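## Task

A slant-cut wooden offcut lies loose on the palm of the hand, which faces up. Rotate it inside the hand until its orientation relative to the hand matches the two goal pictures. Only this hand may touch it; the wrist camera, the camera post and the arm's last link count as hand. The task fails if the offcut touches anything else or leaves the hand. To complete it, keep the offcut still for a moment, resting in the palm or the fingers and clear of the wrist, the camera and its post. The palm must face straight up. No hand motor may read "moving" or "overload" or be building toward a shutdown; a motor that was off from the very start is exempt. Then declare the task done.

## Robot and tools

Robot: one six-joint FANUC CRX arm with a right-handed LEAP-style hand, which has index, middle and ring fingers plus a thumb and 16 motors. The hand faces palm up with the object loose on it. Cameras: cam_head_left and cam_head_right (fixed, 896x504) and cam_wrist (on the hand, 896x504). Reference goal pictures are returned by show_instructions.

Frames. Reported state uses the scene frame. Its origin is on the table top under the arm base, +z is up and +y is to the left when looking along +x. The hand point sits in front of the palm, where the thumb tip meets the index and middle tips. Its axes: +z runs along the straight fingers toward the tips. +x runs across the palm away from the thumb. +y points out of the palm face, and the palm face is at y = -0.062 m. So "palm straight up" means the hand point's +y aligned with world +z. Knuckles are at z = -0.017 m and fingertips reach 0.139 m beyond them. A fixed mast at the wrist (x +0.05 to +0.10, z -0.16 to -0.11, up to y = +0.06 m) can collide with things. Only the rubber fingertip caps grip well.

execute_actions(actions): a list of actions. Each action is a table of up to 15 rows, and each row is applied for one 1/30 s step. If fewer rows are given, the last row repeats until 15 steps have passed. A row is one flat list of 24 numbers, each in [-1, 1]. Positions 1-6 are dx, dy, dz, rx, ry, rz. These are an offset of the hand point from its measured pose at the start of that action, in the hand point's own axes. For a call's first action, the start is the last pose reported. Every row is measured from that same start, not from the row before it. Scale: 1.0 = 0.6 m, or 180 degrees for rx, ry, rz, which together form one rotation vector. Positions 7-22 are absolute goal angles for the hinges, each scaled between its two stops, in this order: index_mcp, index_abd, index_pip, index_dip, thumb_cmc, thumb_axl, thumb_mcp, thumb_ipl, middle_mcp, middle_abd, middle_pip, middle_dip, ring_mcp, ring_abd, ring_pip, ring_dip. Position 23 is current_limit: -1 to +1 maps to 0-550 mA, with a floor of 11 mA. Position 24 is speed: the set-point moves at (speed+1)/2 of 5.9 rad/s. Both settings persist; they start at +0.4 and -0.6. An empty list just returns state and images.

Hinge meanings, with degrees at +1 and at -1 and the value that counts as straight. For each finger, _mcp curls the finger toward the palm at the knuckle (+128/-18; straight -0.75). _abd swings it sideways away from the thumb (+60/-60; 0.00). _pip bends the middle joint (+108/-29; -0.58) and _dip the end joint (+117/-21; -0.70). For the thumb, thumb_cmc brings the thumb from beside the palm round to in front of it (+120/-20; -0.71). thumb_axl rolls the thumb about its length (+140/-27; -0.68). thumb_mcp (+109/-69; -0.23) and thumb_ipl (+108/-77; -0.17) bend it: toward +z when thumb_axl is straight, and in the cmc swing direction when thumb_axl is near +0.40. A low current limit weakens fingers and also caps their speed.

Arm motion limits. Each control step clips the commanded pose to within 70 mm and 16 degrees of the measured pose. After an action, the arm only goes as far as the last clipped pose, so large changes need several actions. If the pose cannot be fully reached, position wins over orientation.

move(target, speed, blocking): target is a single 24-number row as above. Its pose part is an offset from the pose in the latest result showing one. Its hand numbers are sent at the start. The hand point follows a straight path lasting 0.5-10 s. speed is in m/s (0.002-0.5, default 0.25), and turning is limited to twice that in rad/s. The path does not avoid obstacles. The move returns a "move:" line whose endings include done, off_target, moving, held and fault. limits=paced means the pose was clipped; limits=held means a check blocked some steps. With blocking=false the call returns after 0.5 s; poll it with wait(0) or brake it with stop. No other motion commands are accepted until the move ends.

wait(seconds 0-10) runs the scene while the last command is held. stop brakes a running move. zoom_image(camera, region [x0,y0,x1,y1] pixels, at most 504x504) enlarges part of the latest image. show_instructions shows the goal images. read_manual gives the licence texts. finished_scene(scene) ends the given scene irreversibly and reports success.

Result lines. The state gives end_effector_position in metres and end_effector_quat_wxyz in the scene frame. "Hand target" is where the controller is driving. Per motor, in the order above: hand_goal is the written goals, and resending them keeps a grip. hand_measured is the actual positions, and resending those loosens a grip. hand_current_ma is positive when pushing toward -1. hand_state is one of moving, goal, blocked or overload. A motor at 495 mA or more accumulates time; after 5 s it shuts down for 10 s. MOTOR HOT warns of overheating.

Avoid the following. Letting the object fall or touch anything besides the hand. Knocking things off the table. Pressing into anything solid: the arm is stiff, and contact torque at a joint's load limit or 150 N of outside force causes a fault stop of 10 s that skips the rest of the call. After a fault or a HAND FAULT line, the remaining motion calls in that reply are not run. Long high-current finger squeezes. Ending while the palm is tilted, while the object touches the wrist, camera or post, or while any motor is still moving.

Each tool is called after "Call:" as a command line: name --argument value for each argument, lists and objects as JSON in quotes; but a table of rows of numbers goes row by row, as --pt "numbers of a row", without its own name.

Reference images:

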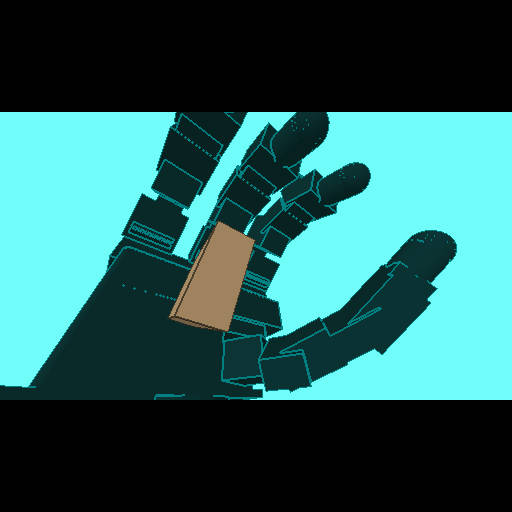

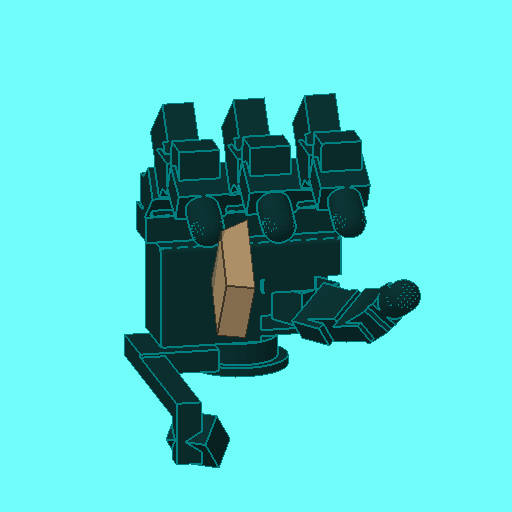

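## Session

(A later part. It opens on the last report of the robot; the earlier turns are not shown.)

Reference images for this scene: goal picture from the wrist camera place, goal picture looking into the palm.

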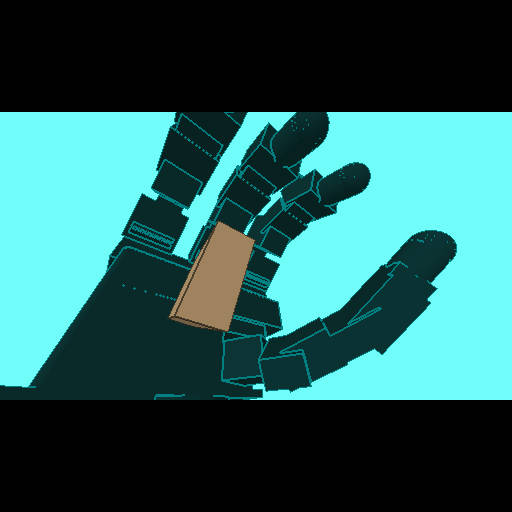

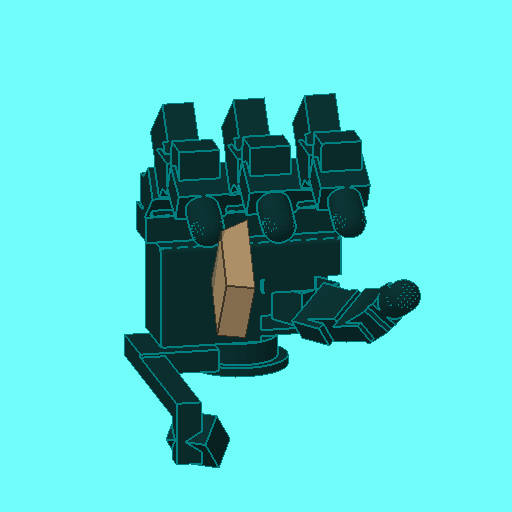

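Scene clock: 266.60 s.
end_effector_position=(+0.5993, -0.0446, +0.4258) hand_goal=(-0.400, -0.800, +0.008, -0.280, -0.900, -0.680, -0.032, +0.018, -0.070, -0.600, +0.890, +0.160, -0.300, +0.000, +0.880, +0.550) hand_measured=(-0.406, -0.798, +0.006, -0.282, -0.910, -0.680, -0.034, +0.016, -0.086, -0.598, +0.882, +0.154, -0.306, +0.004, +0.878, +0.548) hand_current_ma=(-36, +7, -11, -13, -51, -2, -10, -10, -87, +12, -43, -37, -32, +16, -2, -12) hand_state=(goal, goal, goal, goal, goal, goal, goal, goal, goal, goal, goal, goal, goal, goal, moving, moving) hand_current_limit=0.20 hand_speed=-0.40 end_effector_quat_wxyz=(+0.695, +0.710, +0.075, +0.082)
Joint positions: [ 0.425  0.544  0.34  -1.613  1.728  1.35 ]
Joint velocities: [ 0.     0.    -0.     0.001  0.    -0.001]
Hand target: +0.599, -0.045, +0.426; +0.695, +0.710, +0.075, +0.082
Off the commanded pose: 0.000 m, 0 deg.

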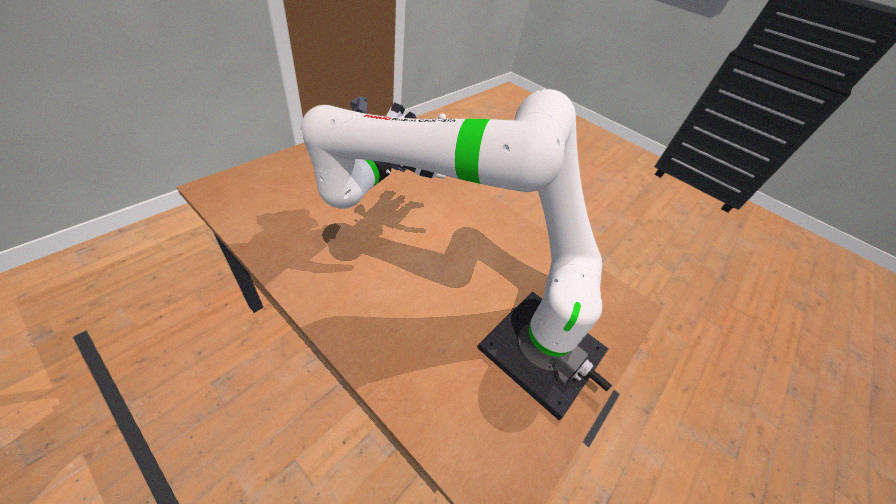

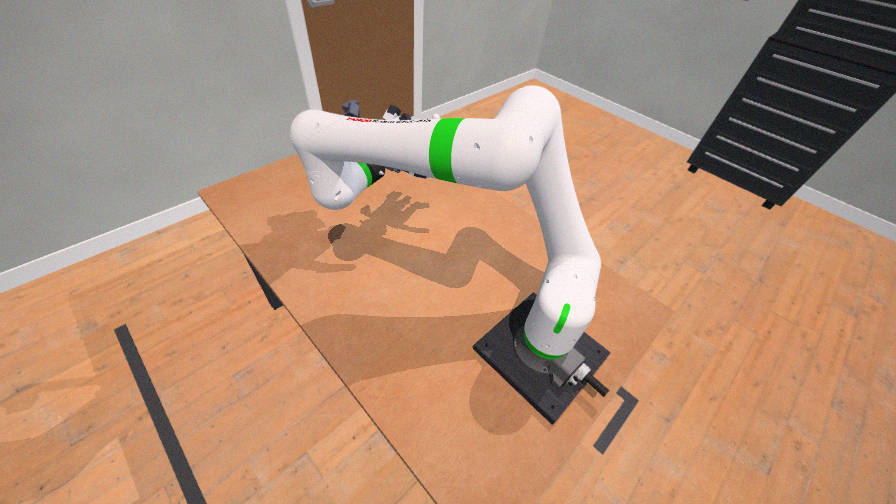

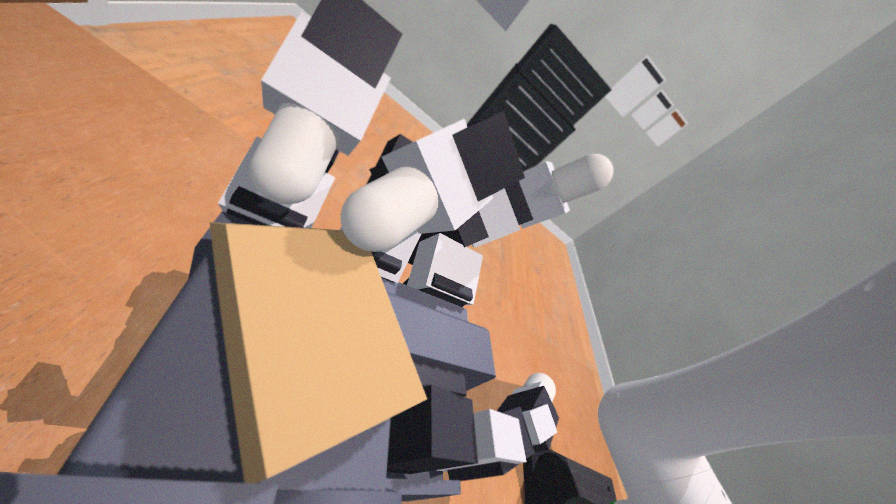

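Call:
execute_actions --actions '[[[0,0,0,0,0,0,-0.4,-0.8,0.008,-0.28,-0.9,-0.68,-0.032,0.018,-0.1,-0.3,0.4,0.1,-0.3,0,0.88,0.55,0.2,-0.2]],[[0,0,0,0,0,0,-0.4,-0.8,0.008,-0.28,-0.9,-0.68,-0.032,0.018,0.45,0,0.2,0.28,-0.3,0,0.88,0.55,0.2,-0.2]],[[0,0,0,0,0,0,-0.4,-0.8,0.008,-0.28,-0.9,-0.68,-0.032,0.018,0.58,0,0.25,0.34,-0.15,0,0.88,0.5,0.2,-0.5]],[[0,0,0,0,0,0,-0.4,-0.8,0.008,-0.28,-0.9,-0.68,-0.032,0.018,0.42,0,0.43,0.32,0.0,0,0.86,0.4,0.2,-0.7]],[[0,0,0,0,0,0,-0.4,-0.8,0.008,-0.28,-0.9,-0.68,-0.032,0.018,0.25,0,0.6,0.3,0.13,0,0.83,0.32,0.2,-0.7]]]'

Scene clock: 293.20 s.
end_effector_position=(+0.5993, -0.0446, +0.4258) hand_goal=(-0.400, -0.800, +0.008, -0.280, -0.900, -0.680, -0.032, +0.018, +0.250, +0.000, +0.600, +0.300, +0.130, +0.000, +0.830, +0.320) hand_measured=(-0.406, -0.798, +0.006, -0.282, -0.910, -0.680, -0.034, +0.016, +0.240, +0.002, +0.556, +0.286, +0.096, -0.006, +0.818, +0.316) hand_current_ma=(-36, +7, -11, -13, -51, -2, -10, -10, -58, +9, -251, -71, -194, -27, -60, -15) hand_state=(goal, goal, goal, goal, goal, goal, goal, goal, goal, goal, blocked, goal, blocked, goal, goal, goal) hand_current_limit=0.20 hand_speed=-0.70 end_effector_quat_wxyz=(+0.695, +0.710, +0.075, +0.082)
Joint positions: [ 0.425  0.544  0.34  -1.613  1.728  1.35 ]
Joint velocities: [-0.     0.001  0.     0.001 -0.001 -0.   ]
Hand target: +0.599, -0.045, +0.426; +0.695, +0.710, +0.075, +0.082
Off the commanded pose: 0.000 m, 0 deg.
camera_calibration (this result's frames):
cam_wrist: T_world_to_cam=[[-0.787972, -0.134615, 0.600815, 0.235265], [-0.536116, 0.629877, -0.561992, 0.544393], [-0.302787, -0.76494, -0.568495, 0.509743], [0, 0, 0, 1]] pos_world=[0.631583, 0.0786922, 0.45438]

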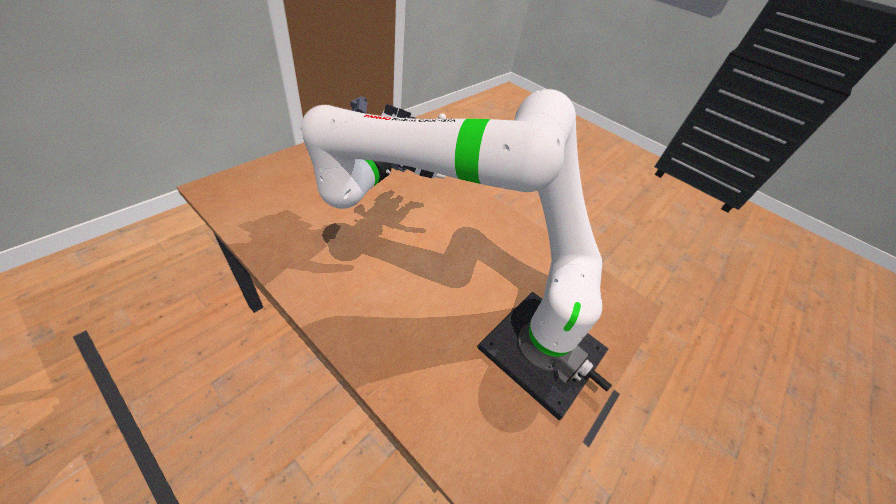

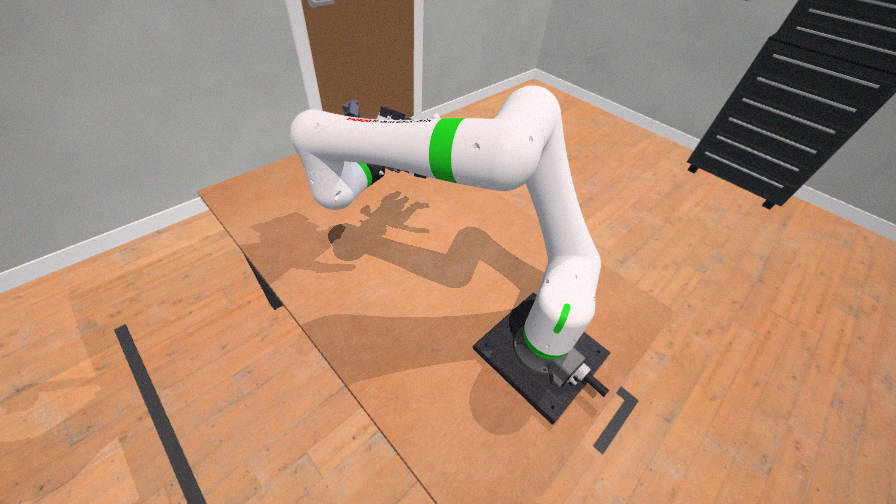

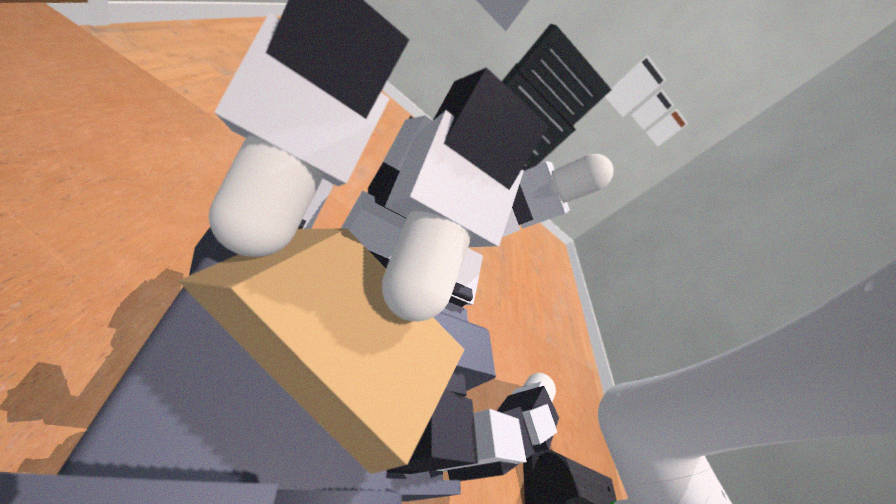

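Call:
execute_actions --actions '[[[0,0,0,0,0,0,-0.4,-0.8,0.008,-0.28,-0.9,-0.68,-0.032,0.018,0.25,0,0.58,0.3,0.24,0,0.78,0.24,0.2,-0.7]],[[0,0,0,0,0,0,-0.4,-0.8,0.008,-0.28,-0.9,-0.68,-0.032,0.018,0.25,0,0.58,0.3,0.34,0,0.73,0.17,0.2,-0.7]]]'

Scene clock: 306.93 s.
end_effector_position=(+0.5993, -0.0446, +0.4258) hand_goal=(-0.400, -0.800, +0.008, -0.280, -0.900, -0.680, -0.032, +0.018, +0.250, +0.000, +0.580, +0.300, +0.340, +0.000, +0.730, +0.170) hand_measured=(-0.406, -0.798, +0.006, -0.282, -0.910, -0.680, -0.034, +0.016, +0.238, +0.002, +0.556, +0.286, +0.306, -0.002, +0.720, +0.168) hand_current_ma=(-36, +7, -11, -13, -51, -2, -10, -10, -65, +10, -136, -71, -202, -11, -49, -6) hand_state=(goal, goal, goal, goal, goal, goal, goal, goal, goal, goal, blocked, goal, blocked, goal, goal, goal) hand_current_limit=0.20 hand_speed=-0.70 end_effector_quat_wxyz=(+0.695, +0.710, +0.075, +0.082)
Joint positions: [ 0.425  0.544  0.34  -1.613  1.728  1.35 ]
Joint velocities: [ 0.     0.001 -0.     0.001  0.     0.   ]
Hand target: +0.599, -0.045, +0.426; +0.695, +0.710, +0.075, +0.082
Off the commanded pose: 0.000 m, 0 deg.
camera_calibration (this result's frames):
cam_wrist: T_world_to_cam=[[-0.787972, -0.134615, 0.600815, 0.235265], [-0.536115, 0.629878, -0.561992, 0.544393], [-0.302787, -0.76494, -0.568495, 0.509743], [0, 0, 0, 1]] pos_world=[0.631583, 0.078692, 0.454379]

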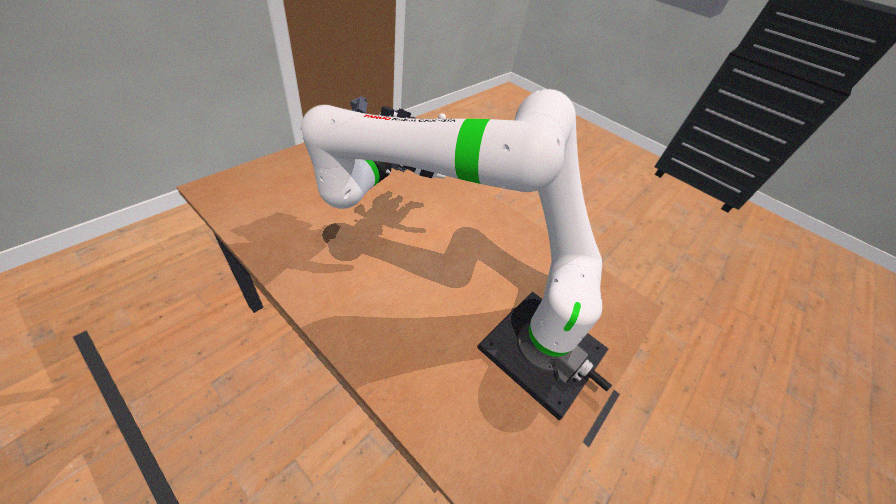

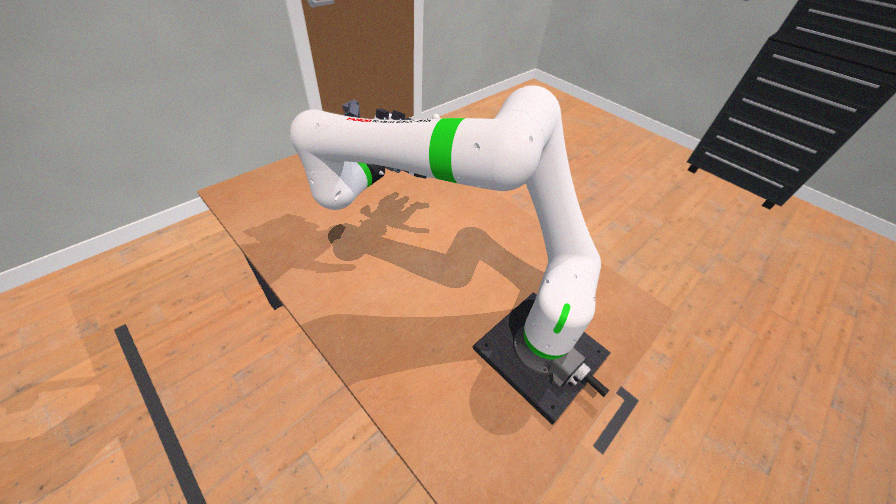

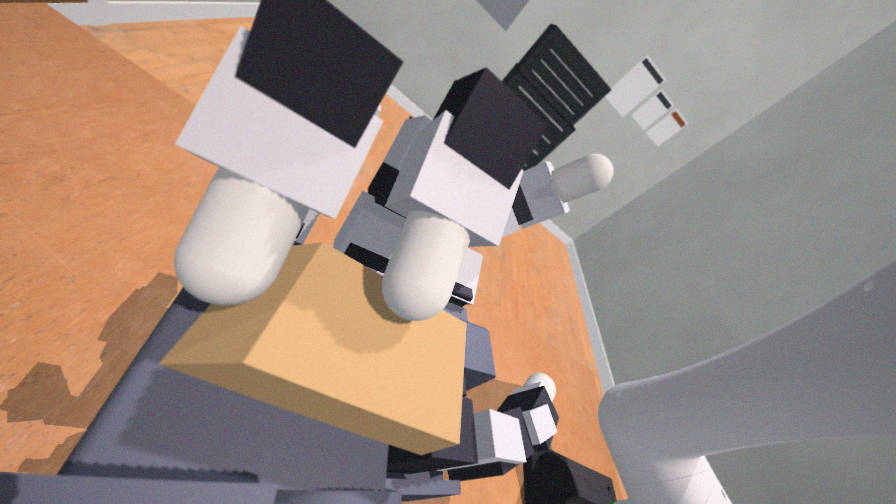

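Call:
execute_actions --actions '[[[0,0,0,0,0,0,-0.4,-0.8,0.008,-0.28,-0.86,0.1,0.67,-0.17,-0.3,0,0.6,0.4,-0.3,0,0.7,0.4,0.2,-0.2]],[[0,0,0,0,0,0,-0.4,-0.8,0.008,-0.28,-0.86,0.1,0.67,-0.17,-0.25,0,0.883,0.558,-0.25,0,0.883,0.558,0.2,-0.2]],[[0,0,0,0,0,0,-0.4,-0.8,0.008,-0.28,-0.86,0.1,0.67,-0.17,-0.05,0,0.87,0.46,-0.05,0,0.87,0.46,0.2,-0.6]],[[0,0,0,0,0,0,-0.4,-0.8,0.008,-0.28,-0.86,0.1,0.67,-0.17,0.137,0,0.83,0.32,0.1,0,0.84,0.34,0.2,-0.7]]]'

Scene clock: 364.87 s.
end_effector_position=(+0.5993, -0.0446, +0.4258) hand_goal=(-0.400, -0.800, +0.008, -0.280, -0.860, +0.100, +0.670, -0.170, +0.136, +0.000, +0.830, +0.320, +0.100, +0.000, +0.840, +0.340) hand_measured=(-0.406, -0.798, +0.006, -0.282, -0.878, +0.094, +0.664, -0.168, +0.124, +0.002, +0.836, +0.324, +0.092, -0.002, +0.848, +0.344) hand_current_ma=(-36, +7, -11, -13, -97, -48, -43, +9, -62, +10, +34, +18, -43, -11, +41, +21) hand_state=(goal, goal, goal, goal, goal, goal, goal, goal, goal, goal, goal, goal, goal, goal, goal, goal) hand_current_limit=0.20 hand_speed=-0.70 end_effector_quat_wxyz=(+0.695, +0.710, +0.075, +0.082)
Joint positions: [ 0.425  0.544  0.34  -1.613  1.728  1.35 ]
Joint velocities: [ 0.     0.     0.001 -0.     0.    -0.001]
Hand target: +0.599, -0.045, +0.426; +0.695, +0.710, +0.075, +0.082
Off the commanded pose: 0.000 m, 0 deg.
camera_calibration (this result's frames):
cam_wrist: T_world_to_cam=[[-0.787972, -0.134616, 0.600815, 0.235265], [-0.536116, 0.629877, -0.561991, 0.544393], [-0.302787, -0.76494, -0.568495, 0.509743], [0, 0, 0, 1]] pos_world=[0.631583, 0.0786921, 0.454379]

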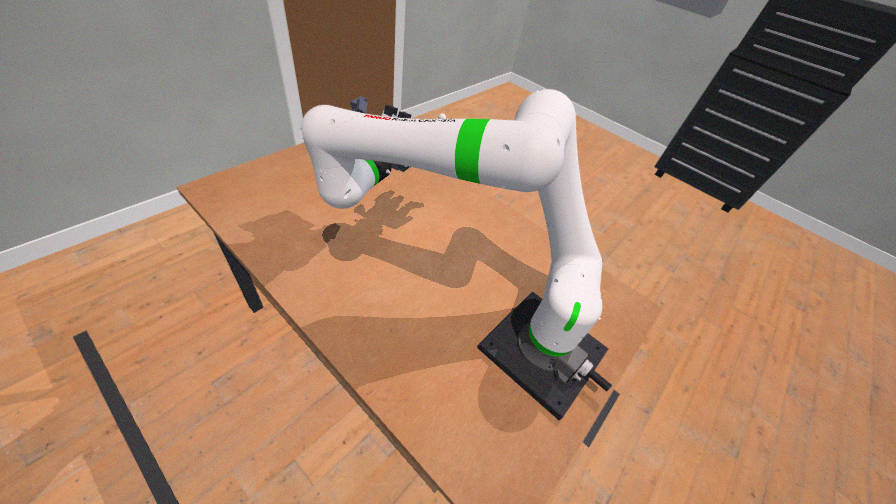

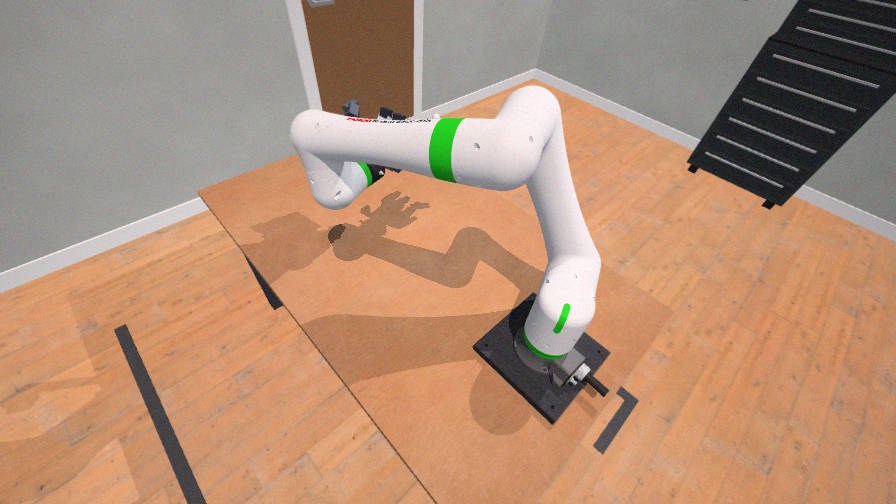

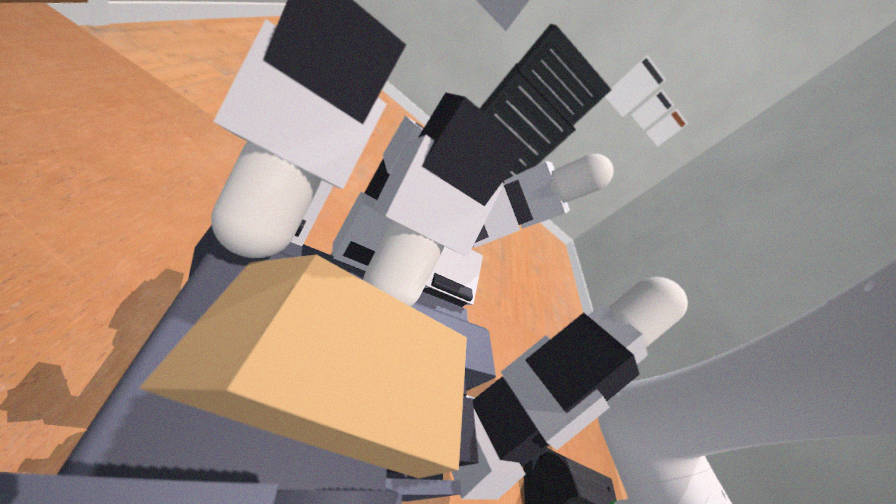

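Call:
execute_actions --actions '[[[0,0,0,0,0,0,-0.4,-0.8,0.008,-0.28,-0.86,0.1,0.67,-0.17,0.1,0,0.84,0.34,0.1,0.3,0.3,0.4,0.2,-0.2]],[[0,0,0,0,0,0,-0.4,-0.8,0.008,-0.28,-0.86,0.1,0.67,-0.17,0.1,0,0.84,0.34,0.6,0.6,-0.21,0.6,0.2,-0.2]],[[0,0,0,0,0,0,-0.4,-0.8,0.008,-0.28,-0.86,0.1,0.67,-0.17,0.1,0,0.84,0.34,0.85,0.6,-0.21,0.75,0.2,-0.4]],[[0,0,0,0,0,0,-0.4,-0.8,0.008,-0.28,-0.86,0.1,0.67,-0.17,0.1,0,0.84,0.34,0.88,0.2,-0.21,0.75,0.2,-0.6]],[[0,0,0,0,0,0,-0.4,-0.8,0.008,-0.28,-0.86,0.1,0.67,-0.17,0.1,0,0.84,0.34,0.88,-0.2,-0.21,0.75,0.2,-0.6]]]'

Scene clock: 386.20 s.
end_effector_position=(+0.5993, -0.0446, +0.4258) hand_goal=(-0.400, -0.800, +0.008, -0.280, -0.860, +0.100, +0.670, -0.170, +0.100, +0.000, +0.840, +0.340, +0.880, -0.200, -0.210, +0.750) hand_measured=(-0.406, -0.798, +0.006, -0.282, -0.878, +0.094, +0.664, -0.168, +0.090, +0.010, +0.844, +0.346, +0.876, -0.156, -0.222, +0.734) hand_current_ma=(-36, +7, -11, -13, -97, -48, -43, +9, -60, +45, +25, +37, -30, +174, -64, -81) hand_state=(goal, goal, goal, goal, goal, goal, goal, goal, moving, moving, goal, goal, goal, moving, goal, moving) hand_current_limit=0.20 hand_speed=-0.60 end_effector_quat_wxyz=(+0.695, +0.710, +0.075, +0.082)
Joint positions: [ 0.425  0.544  0.34  -1.613  1.728  1.35 ]
Joint velocities: [-0.     0.001 -0.    -0.     0.    -0.   ]
Hand target: +0.599, -0.045, +0.426; +0.695, +0.710, +0.075, +0.082
Off the commanded pose: 0.000 m, 0 deg.
camera_calibration (this result's frames):
cam_wrist: T_world_to_cam=[[-0.787972, -0.134615, 0.600815, 0.235265], [-0.536116, 0.629877, -0.561992, 0.544393], [-0.302787, -0.76494, -0.568495, 0.509742], [0, 0, 0, 1]] pos_world=[0.631583, 0.078692, 0.454379]

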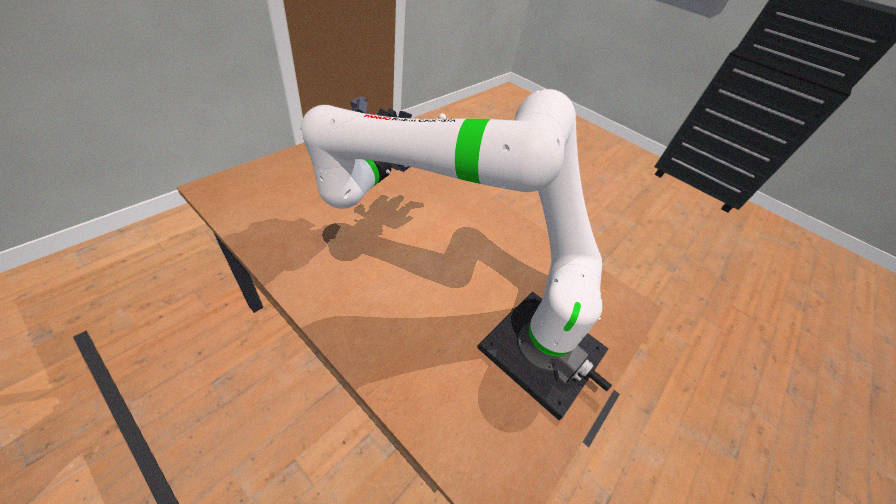

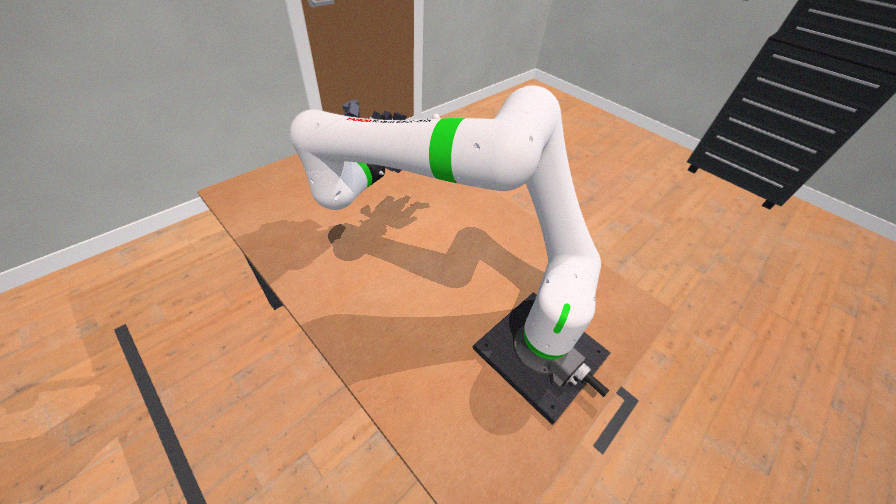

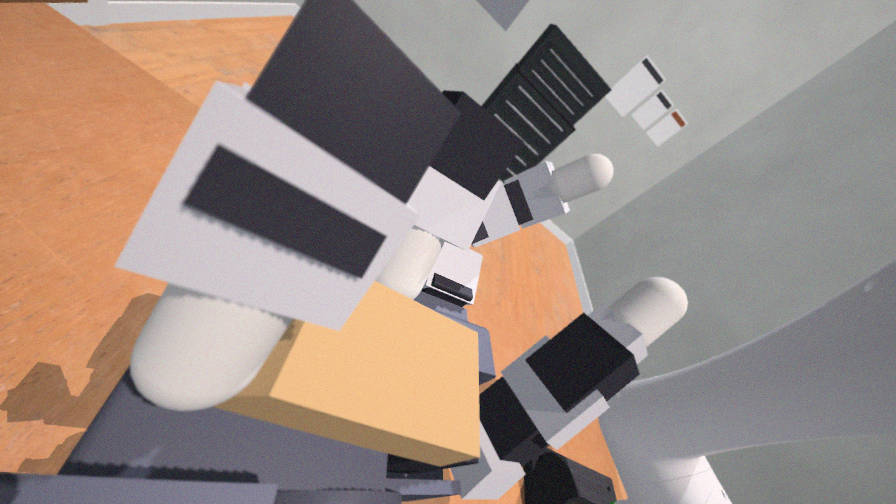

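Working. I'll retract the middle finger and continue the sideways push.

Call:
execute_actions --actions '[[[0,0,0,0,0,0,-0.4,-0.8,0.008,-0.28,-0.86,0.1,0.67,-0.17,-0.3,0,0.84,0.4,0.88,-0.2,-0.21,0.75,0.2,-0.4]],[[0,0,0,0,0,0,-0.4,-0.8,0.008,-0.28,-0.86,0.1,0.67,-0.17,-0.5,-0.3,0.3,0.0,0.87,-0.55,-0.21,0.75,0.2,-0.6]],[[0,0,0,0,0,0,-0.4,-0.8,0.008,-0.28,-0.86,0.1,0.67,-0.17,-0.5,-0.3,0.0,-0.2,0.85,-0.9,-0.21,0.75,0.2,-0.6]],[[0,0,0,0,0,0,-0.4,-0.8,0.008,-0.28,-0.86,0.1,0.67,-0.17,-0.5,-0.3,0.0,-0.2,0.85,-0.9,-0.21,0.75,0.2,-0.6]]]'

Scene clock: 398.20 s.
end_effector_position=(+0.5993, -0.0446, +0.4258) hand_goal=(-0.400, -0.800, +0.008, -0.280, -0.860, +0.100, +0.670, -0.170, -0.500, -0.300, +0.000, -0.200, +0.850, -0.900, -0.210, +0.750) hand_measured=(-0.406, -0.798, +0.006, -0.282, -0.878, +0.094, +0.664, -0.168, -0.510, -0.298, +0.000, -0.198, +0.800, -0.672, -0.238, +0.736) hand_current_ma=(-36, +7, -11, -13, -97, -48, -43, +9, -48, +12, +5, +14, -291, +328, -140, -72) hand_state=(goal, goal, goal, goal, goal, goal, goal, goal, goal, goal, goal, goal, blocked, blocked, blocked, goal) hand_current_limit=0.20 hand_speed=-0.60 end_effector_quat_wxyz=(+0.695, +0.710, +0.075, +0.082)
Joint positions: [ 0.425  0.544  0.34  -1.613  1.728  1.35 ]
Joint velocities: [-0.    -0.001  0.    -0.001 -0.     0.001]
Hand target: +0.599, -0.045, +0.426; +0.695, +0.710, +0.075, +0.082
Off the commanded pose: 0.000 m, 0 deg.
camera_calibration (this result's frames):
cam_wrist: T_world_to_cam=[[-0.787972, -0.134615, 0.600815, 0.235265], [-0.536116, 0.629877, -0.561992, 0.544393], [-0.302787, -0.76494, -0.568495, 0.509742], [0, 0, 0, 1]] pos_world=[0.631583, 0.0786921, 0.454379]

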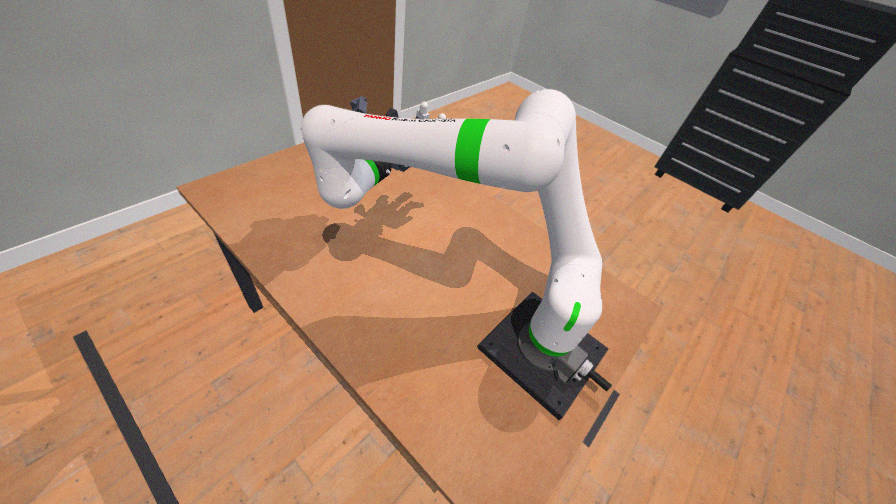

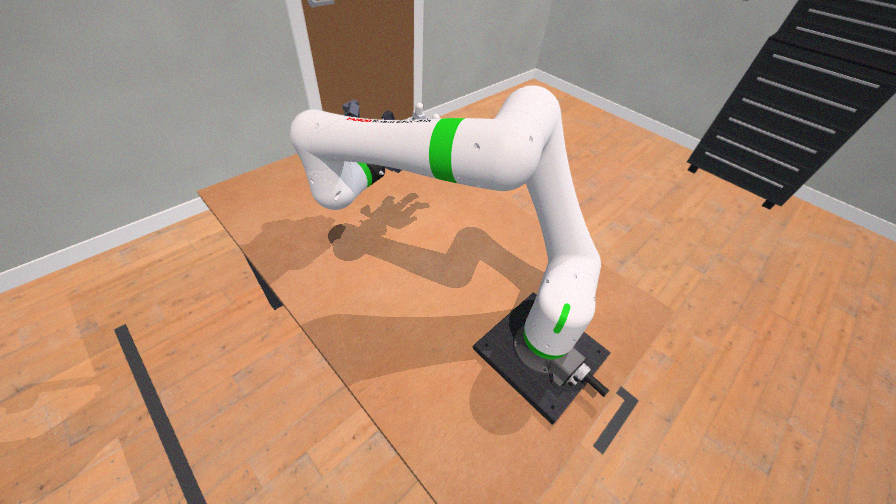

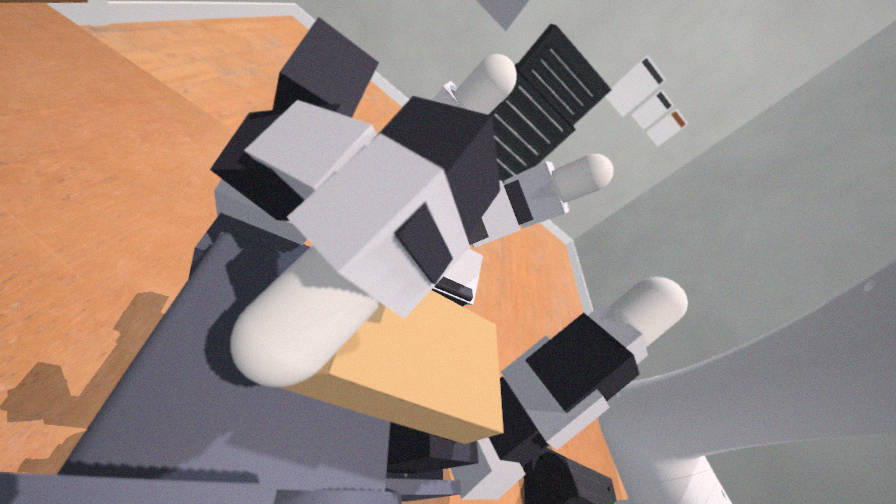

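Call:
execute_actions --actions '[[[0,0,0,0,0,0,-0.4,-0.8,0.008,-0.28,-0.9,-0.68,0.1,-0.17,-0.3,0,-0.43,0.5,0.75,-0.3,-0.21,0.6,0.2,-0.3]],[[0,0,0,0,0,0,-0.4,-0.8,0.008,-0.28,-0.9,-0.68,0.1,-0.17,0.2,0,-0.43,0.87,0.2,0.5,-0.3,0.0,0.2,-0.1]],[[0,0,0,0,0,0,-0.4,-0.8,0.008,-0.28,-0.9,-0.68,0.1,-0.17,0.6,0.67,-0.43,0.87,-0.4,0.8,-0.3,-0.3,0.2,-0.1]],[[0,0,0,0,0,0,-0.4,-0.8,0.008,-0.28,-0.9,-0.68,0.1,-0.17,0.8,0.67,-0.43,0.87,-0.4,0.8,-0.3,-0.3,0.2,-0.5]]]'

Scene clock: 455.73 s.
end_effector_position=(+0.5993, -0.0446, +0.4258) hand_goal=(-0.400, -0.800, +0.008, -0.280, -0.900, -0.680, +0.100, -0.170, +0.800, +0.670, -0.430, +0.870, -0.400, +0.800, -0.300, -0.300) hand_measured=(-0.406, -0.798, +0.006, -0.282, -0.910, -0.680, +0.100, -0.168, +0.776, +0.670, -0.430, +0.868, -0.406, +0.800, -0.300, -0.298) hand_current_ma=(-36, +7, -11, -13, -52, -4, +2, +8, -138, -2, -34, -11, -37, -3, +0, +14) hand_state=(goal, goal, goal, goal, goal, goal, goal, goal, moving, goal, moving, goal, goal, goal, goal, goal) hand_current_limit=0.20 hand_speed=-0.50 end_effector_quat_wxyz=(+0.695, +0.710, +0.075, +0.082)
Joint positions: [ 0.425  0.544  0.34  -1.613  1.728  1.35 ]
Joint velocities: [-0.     0.    -0.001  0.001  0.     0.001]
Hand target: +0.599, -0.045, +0.426; +0.695, +0.710, +0.075, +0.082
Off the commanded pose: 0.000 m, 0 deg.
camera_calibration (this result's frames):
cam_wrist: T_world_to_cam=[[-0.787972, -0.134615, 0.600815, 0.235265], [-0.536116, 0.629877, -0.561991, 0.544393], [-0.302787, -0.76494, -0.568495, 0.509743], [0, 0, 0, 1]] pos_world=[0.631583, 0.0786921, 0.454379]

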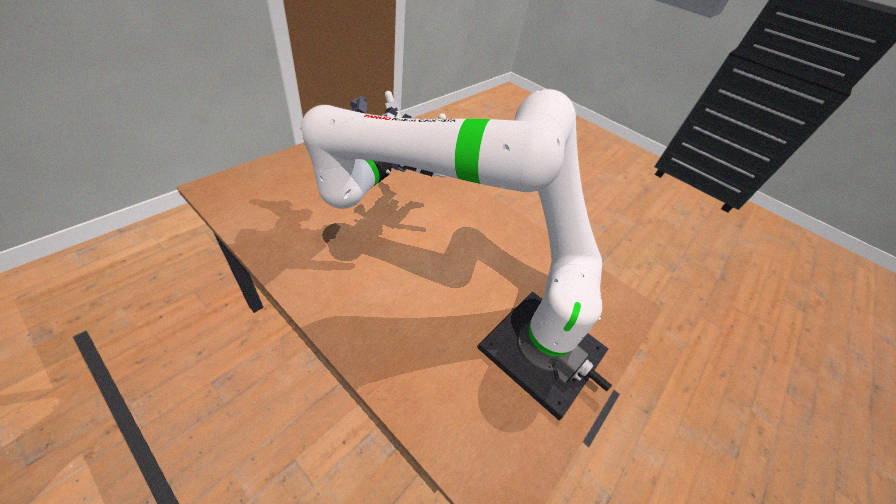

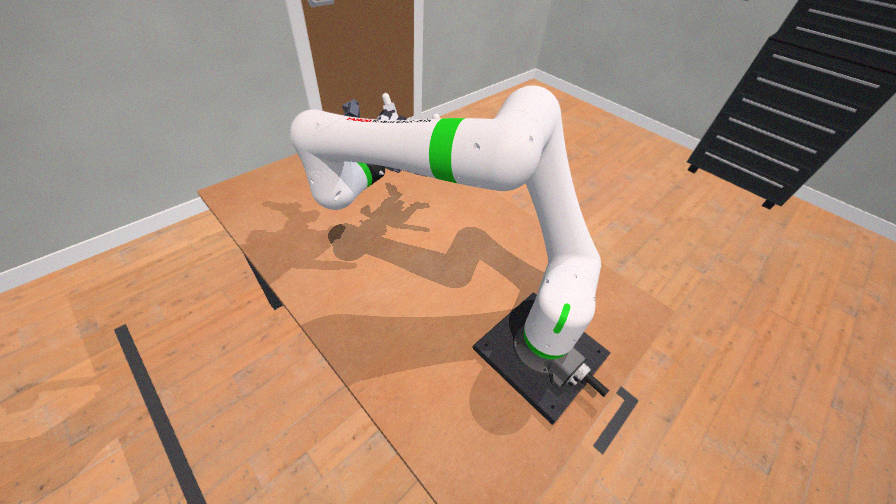

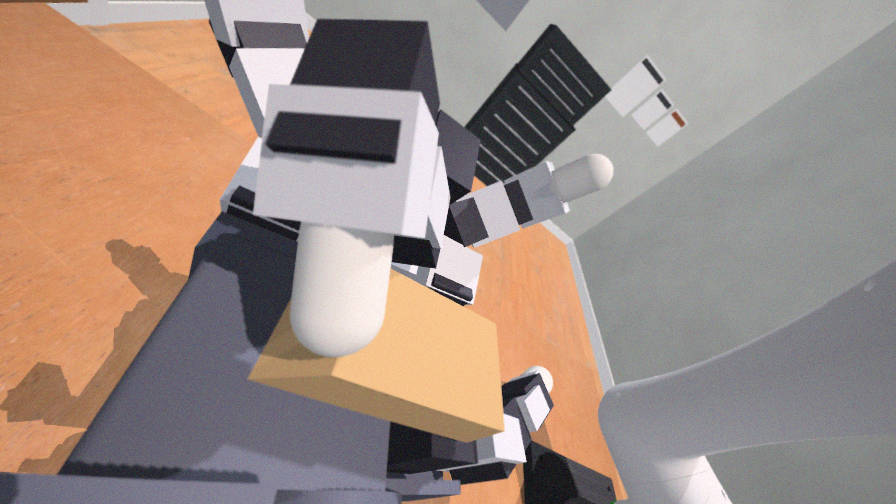

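Call:
execute_actions --actions '[[[0,0,0,0,0,0,-0.4,-0.8,0.008,-0.28,-0.9,-0.68,0.1,-0.17,0.86,0.45,-0.43,0.87,-0.4,0.8,-0.3,-0.3,0.2,-0.7]],[[0,0,0,0,0,0,-0.4,-0.8,0.008,-0.28,-0.9,-0.68,0.1,-0.17,0.9,0.2,-0.43,0.87,-0.4,0.8,-0.3,-0.3,0.2,-0.7]],[[0,0,0,0,0,0,-0.4,-0.8,0.008,-0.28,-0.9,-0.68,0.1,-0.17,0.9,0.0,-0.43,0.87,-0.4,0.8,-0.3,-0.3,0.2,-0.7]]]'

Scene clock: 477.67 s.
end_effector_position=(+0.5993, -0.0446, +0.4258) hand_goal=(-0.400, -0.800, +0.008, -0.280, -0.900, -0.680, +0.100, -0.170, +0.900, +0.000, -0.430, +0.870, -0.400, +0.800, -0.300, -0.300) hand_measured=(-0.406, -0.798, +0.006, -0.282, -0.912, -0.680, +0.100, -0.168, +0.850, +0.018, -0.444, +0.862, -0.406, +0.800, -0.300, -0.298) hand_current_ma=(-36, +7, -11, -13, -62, -4, +2, +8, -271, +88, -81, -42, -37, -3, +0, +14) hand_state=(goal, goal, goal, goal, goal, goal, goal, goal, blocked, goal, goal, goal, goal, goal, goal, goal) hand_current_limit=0.20 hand_speed=-0.70 end_effector_quat_wxyz=(+0.695, +0.710, +0.075, +0.082)
Joint positions: [ 0.425  0.544  0.34  -1.613  1.728  1.35 ]
Joint velocities: [-0.     0.    -0.    -0.    -0.001 -0.001]
Hand target: +0.599, -0.045, +0.426; +0.695, +0.710, +0.075, +0.082
Off the commanded pose: 0.000 m, 0 deg.
camera_calibration (this result's frames):
cam_wrist: T_world_to_cam=[[-0.787972, -0.134615, 0.600815, 0.235265], [-0.536116, 0.629877, -0.561992, 0.544393], [-0.302787, -0.76494, -0.568495, 0.509742], [0, 0, 0, 1]] pos_world=[0.631583, 0.078692, 0.454379]

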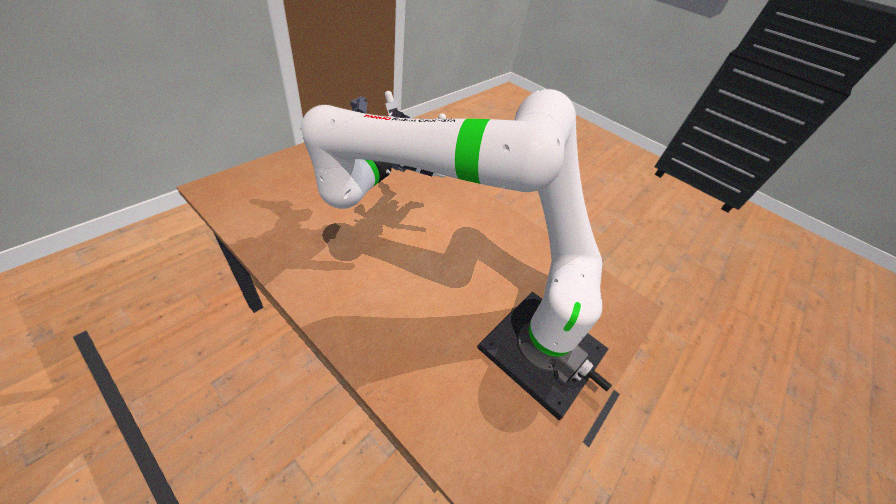

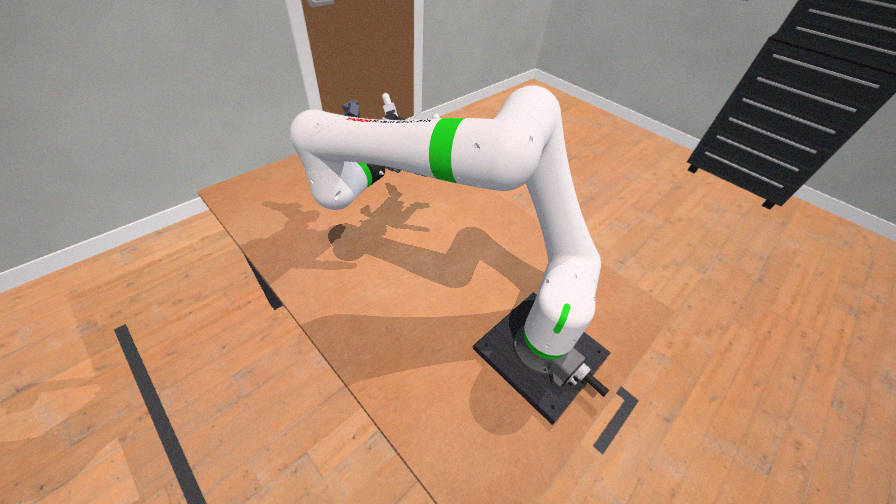

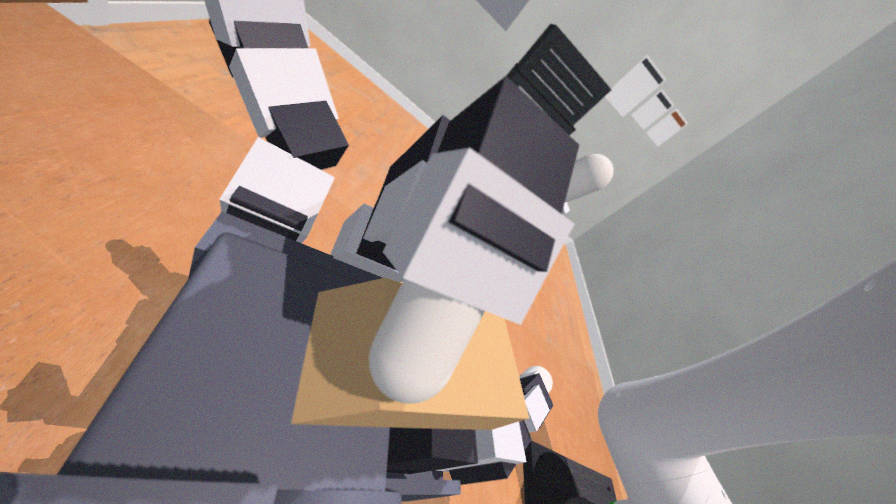

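Call:
execute_actions --actions '[[[0,0,0,0,0,0,-0.4,-0.8,0.008,-0.28,-0.9,-0.68,0.1,-0.17,0.65,0.1,-0.445,0.9,-0.4,0.8,-0.3,-0.3,0.2,-0.4]],[[0,0,0,0,0,0,-0.4,-0.8,0.008,-0.28,-0.9,-0.68,0.1,-0.17,0.7,0.9,-0.445,0.97,-0.4,0.8,-0.3,-0.3,0.2,-0.2]],[[0,0,0,0,0,0,-0.4,-0.8,0.008,-0.28,-0.75,-0.68,0.1,-0.17,0.92,0.85,-0.445,0.97,-0.4,0.8,-0.3,-0.3,0.2,-0.5]],[[0,0,0,0,0,0,-0.4,-0.8,0.008,-0.28,-0.5,-0.68,0.1,-0.17,0.92,0.85,-0.445,0.97,-0.4,0.8,-0.3,-0.3,0.2,-0.7]],[[0,0,0,0,0,0,-0.4,-0.8,0.008,-0.28,-0.3,-0.68,0.1,-0.17,0.92,0.85,-0.445,0.97,-0.4,0.8,-0.3,-0.3,0.2,-0.7]]]'

Scene clock: 518.83 s.
end_effector_position=(+0.5993, -0.0446, +0.4258) hand_goal=(-0.400, -0.800, +0.008, -0.280, -0.300, -0.680, +0.100, -0.170, +0.920, +0.850, -0.446, +0.970, -0.400, +0.800, -0.300, -0.300) hand_measured=(-0.406, -0.798, +0.006, -0.282, -0.714, -0.680, +0.100, -0.168, +0.876, +0.860, -0.470, +0.956, -0.406, +0.800, -0.300, -0.298) hand_current_ma=(-36, +7, -11, -13, -329, -6, +2, +8, -231, +43, -142, -72, -37, -3, +0, +14) hand_state=(goal, goal, goal, goal, blocked, goal, goal, goal, blocked, goal, blocked, goal, goal, goal, goal, goal) hand_current_limit=0.20 hand_speed=-0.70 end_effector_quat_wxyz=(+0.695, +0.710, +0.075, +0.082)
Joint positions: [ 0.425  0.544  0.34  -1.613  1.728  1.35 ]
Joint velocities: [ 0.    -0.001  0.     0.    -0.001 -0.   ]
Hand target: +0.599, -0.045, +0.426; +0.695, +0.710, +0.075, +0.082
Off the commanded pose: 0.000 m, 0 deg.
camera_calibration (this result's frames):
cam_wrist: T_world_to_cam=[[-0.787972, -0.134615, 0.600815, 0.235265], [-0.536116, 0.629877, -0.561991, 0.544393], [-0.302787, -0.76494, -0.568495, 0.509743], [0, 0, 0, 1]] pos_world=[0.631583, 0.0786921, 0.454379]

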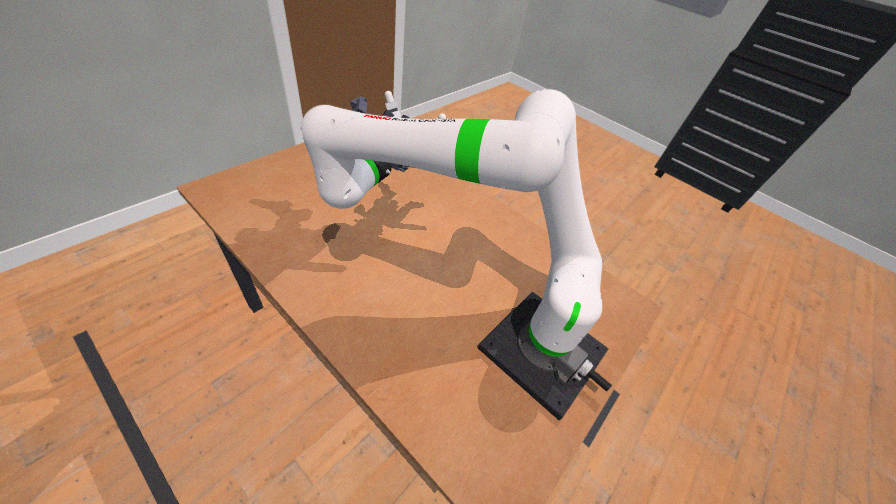

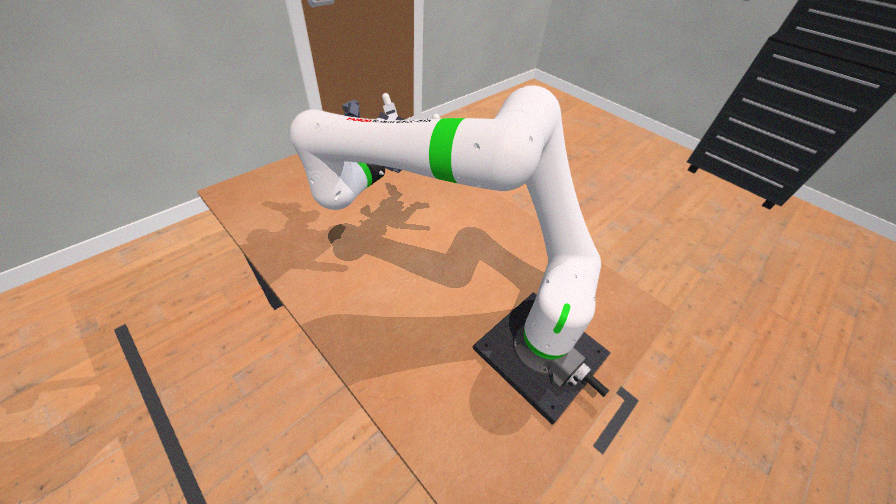

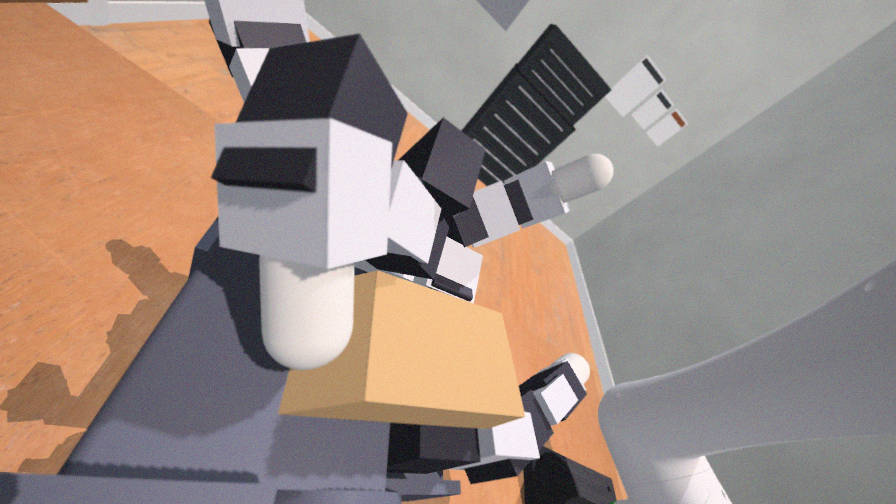

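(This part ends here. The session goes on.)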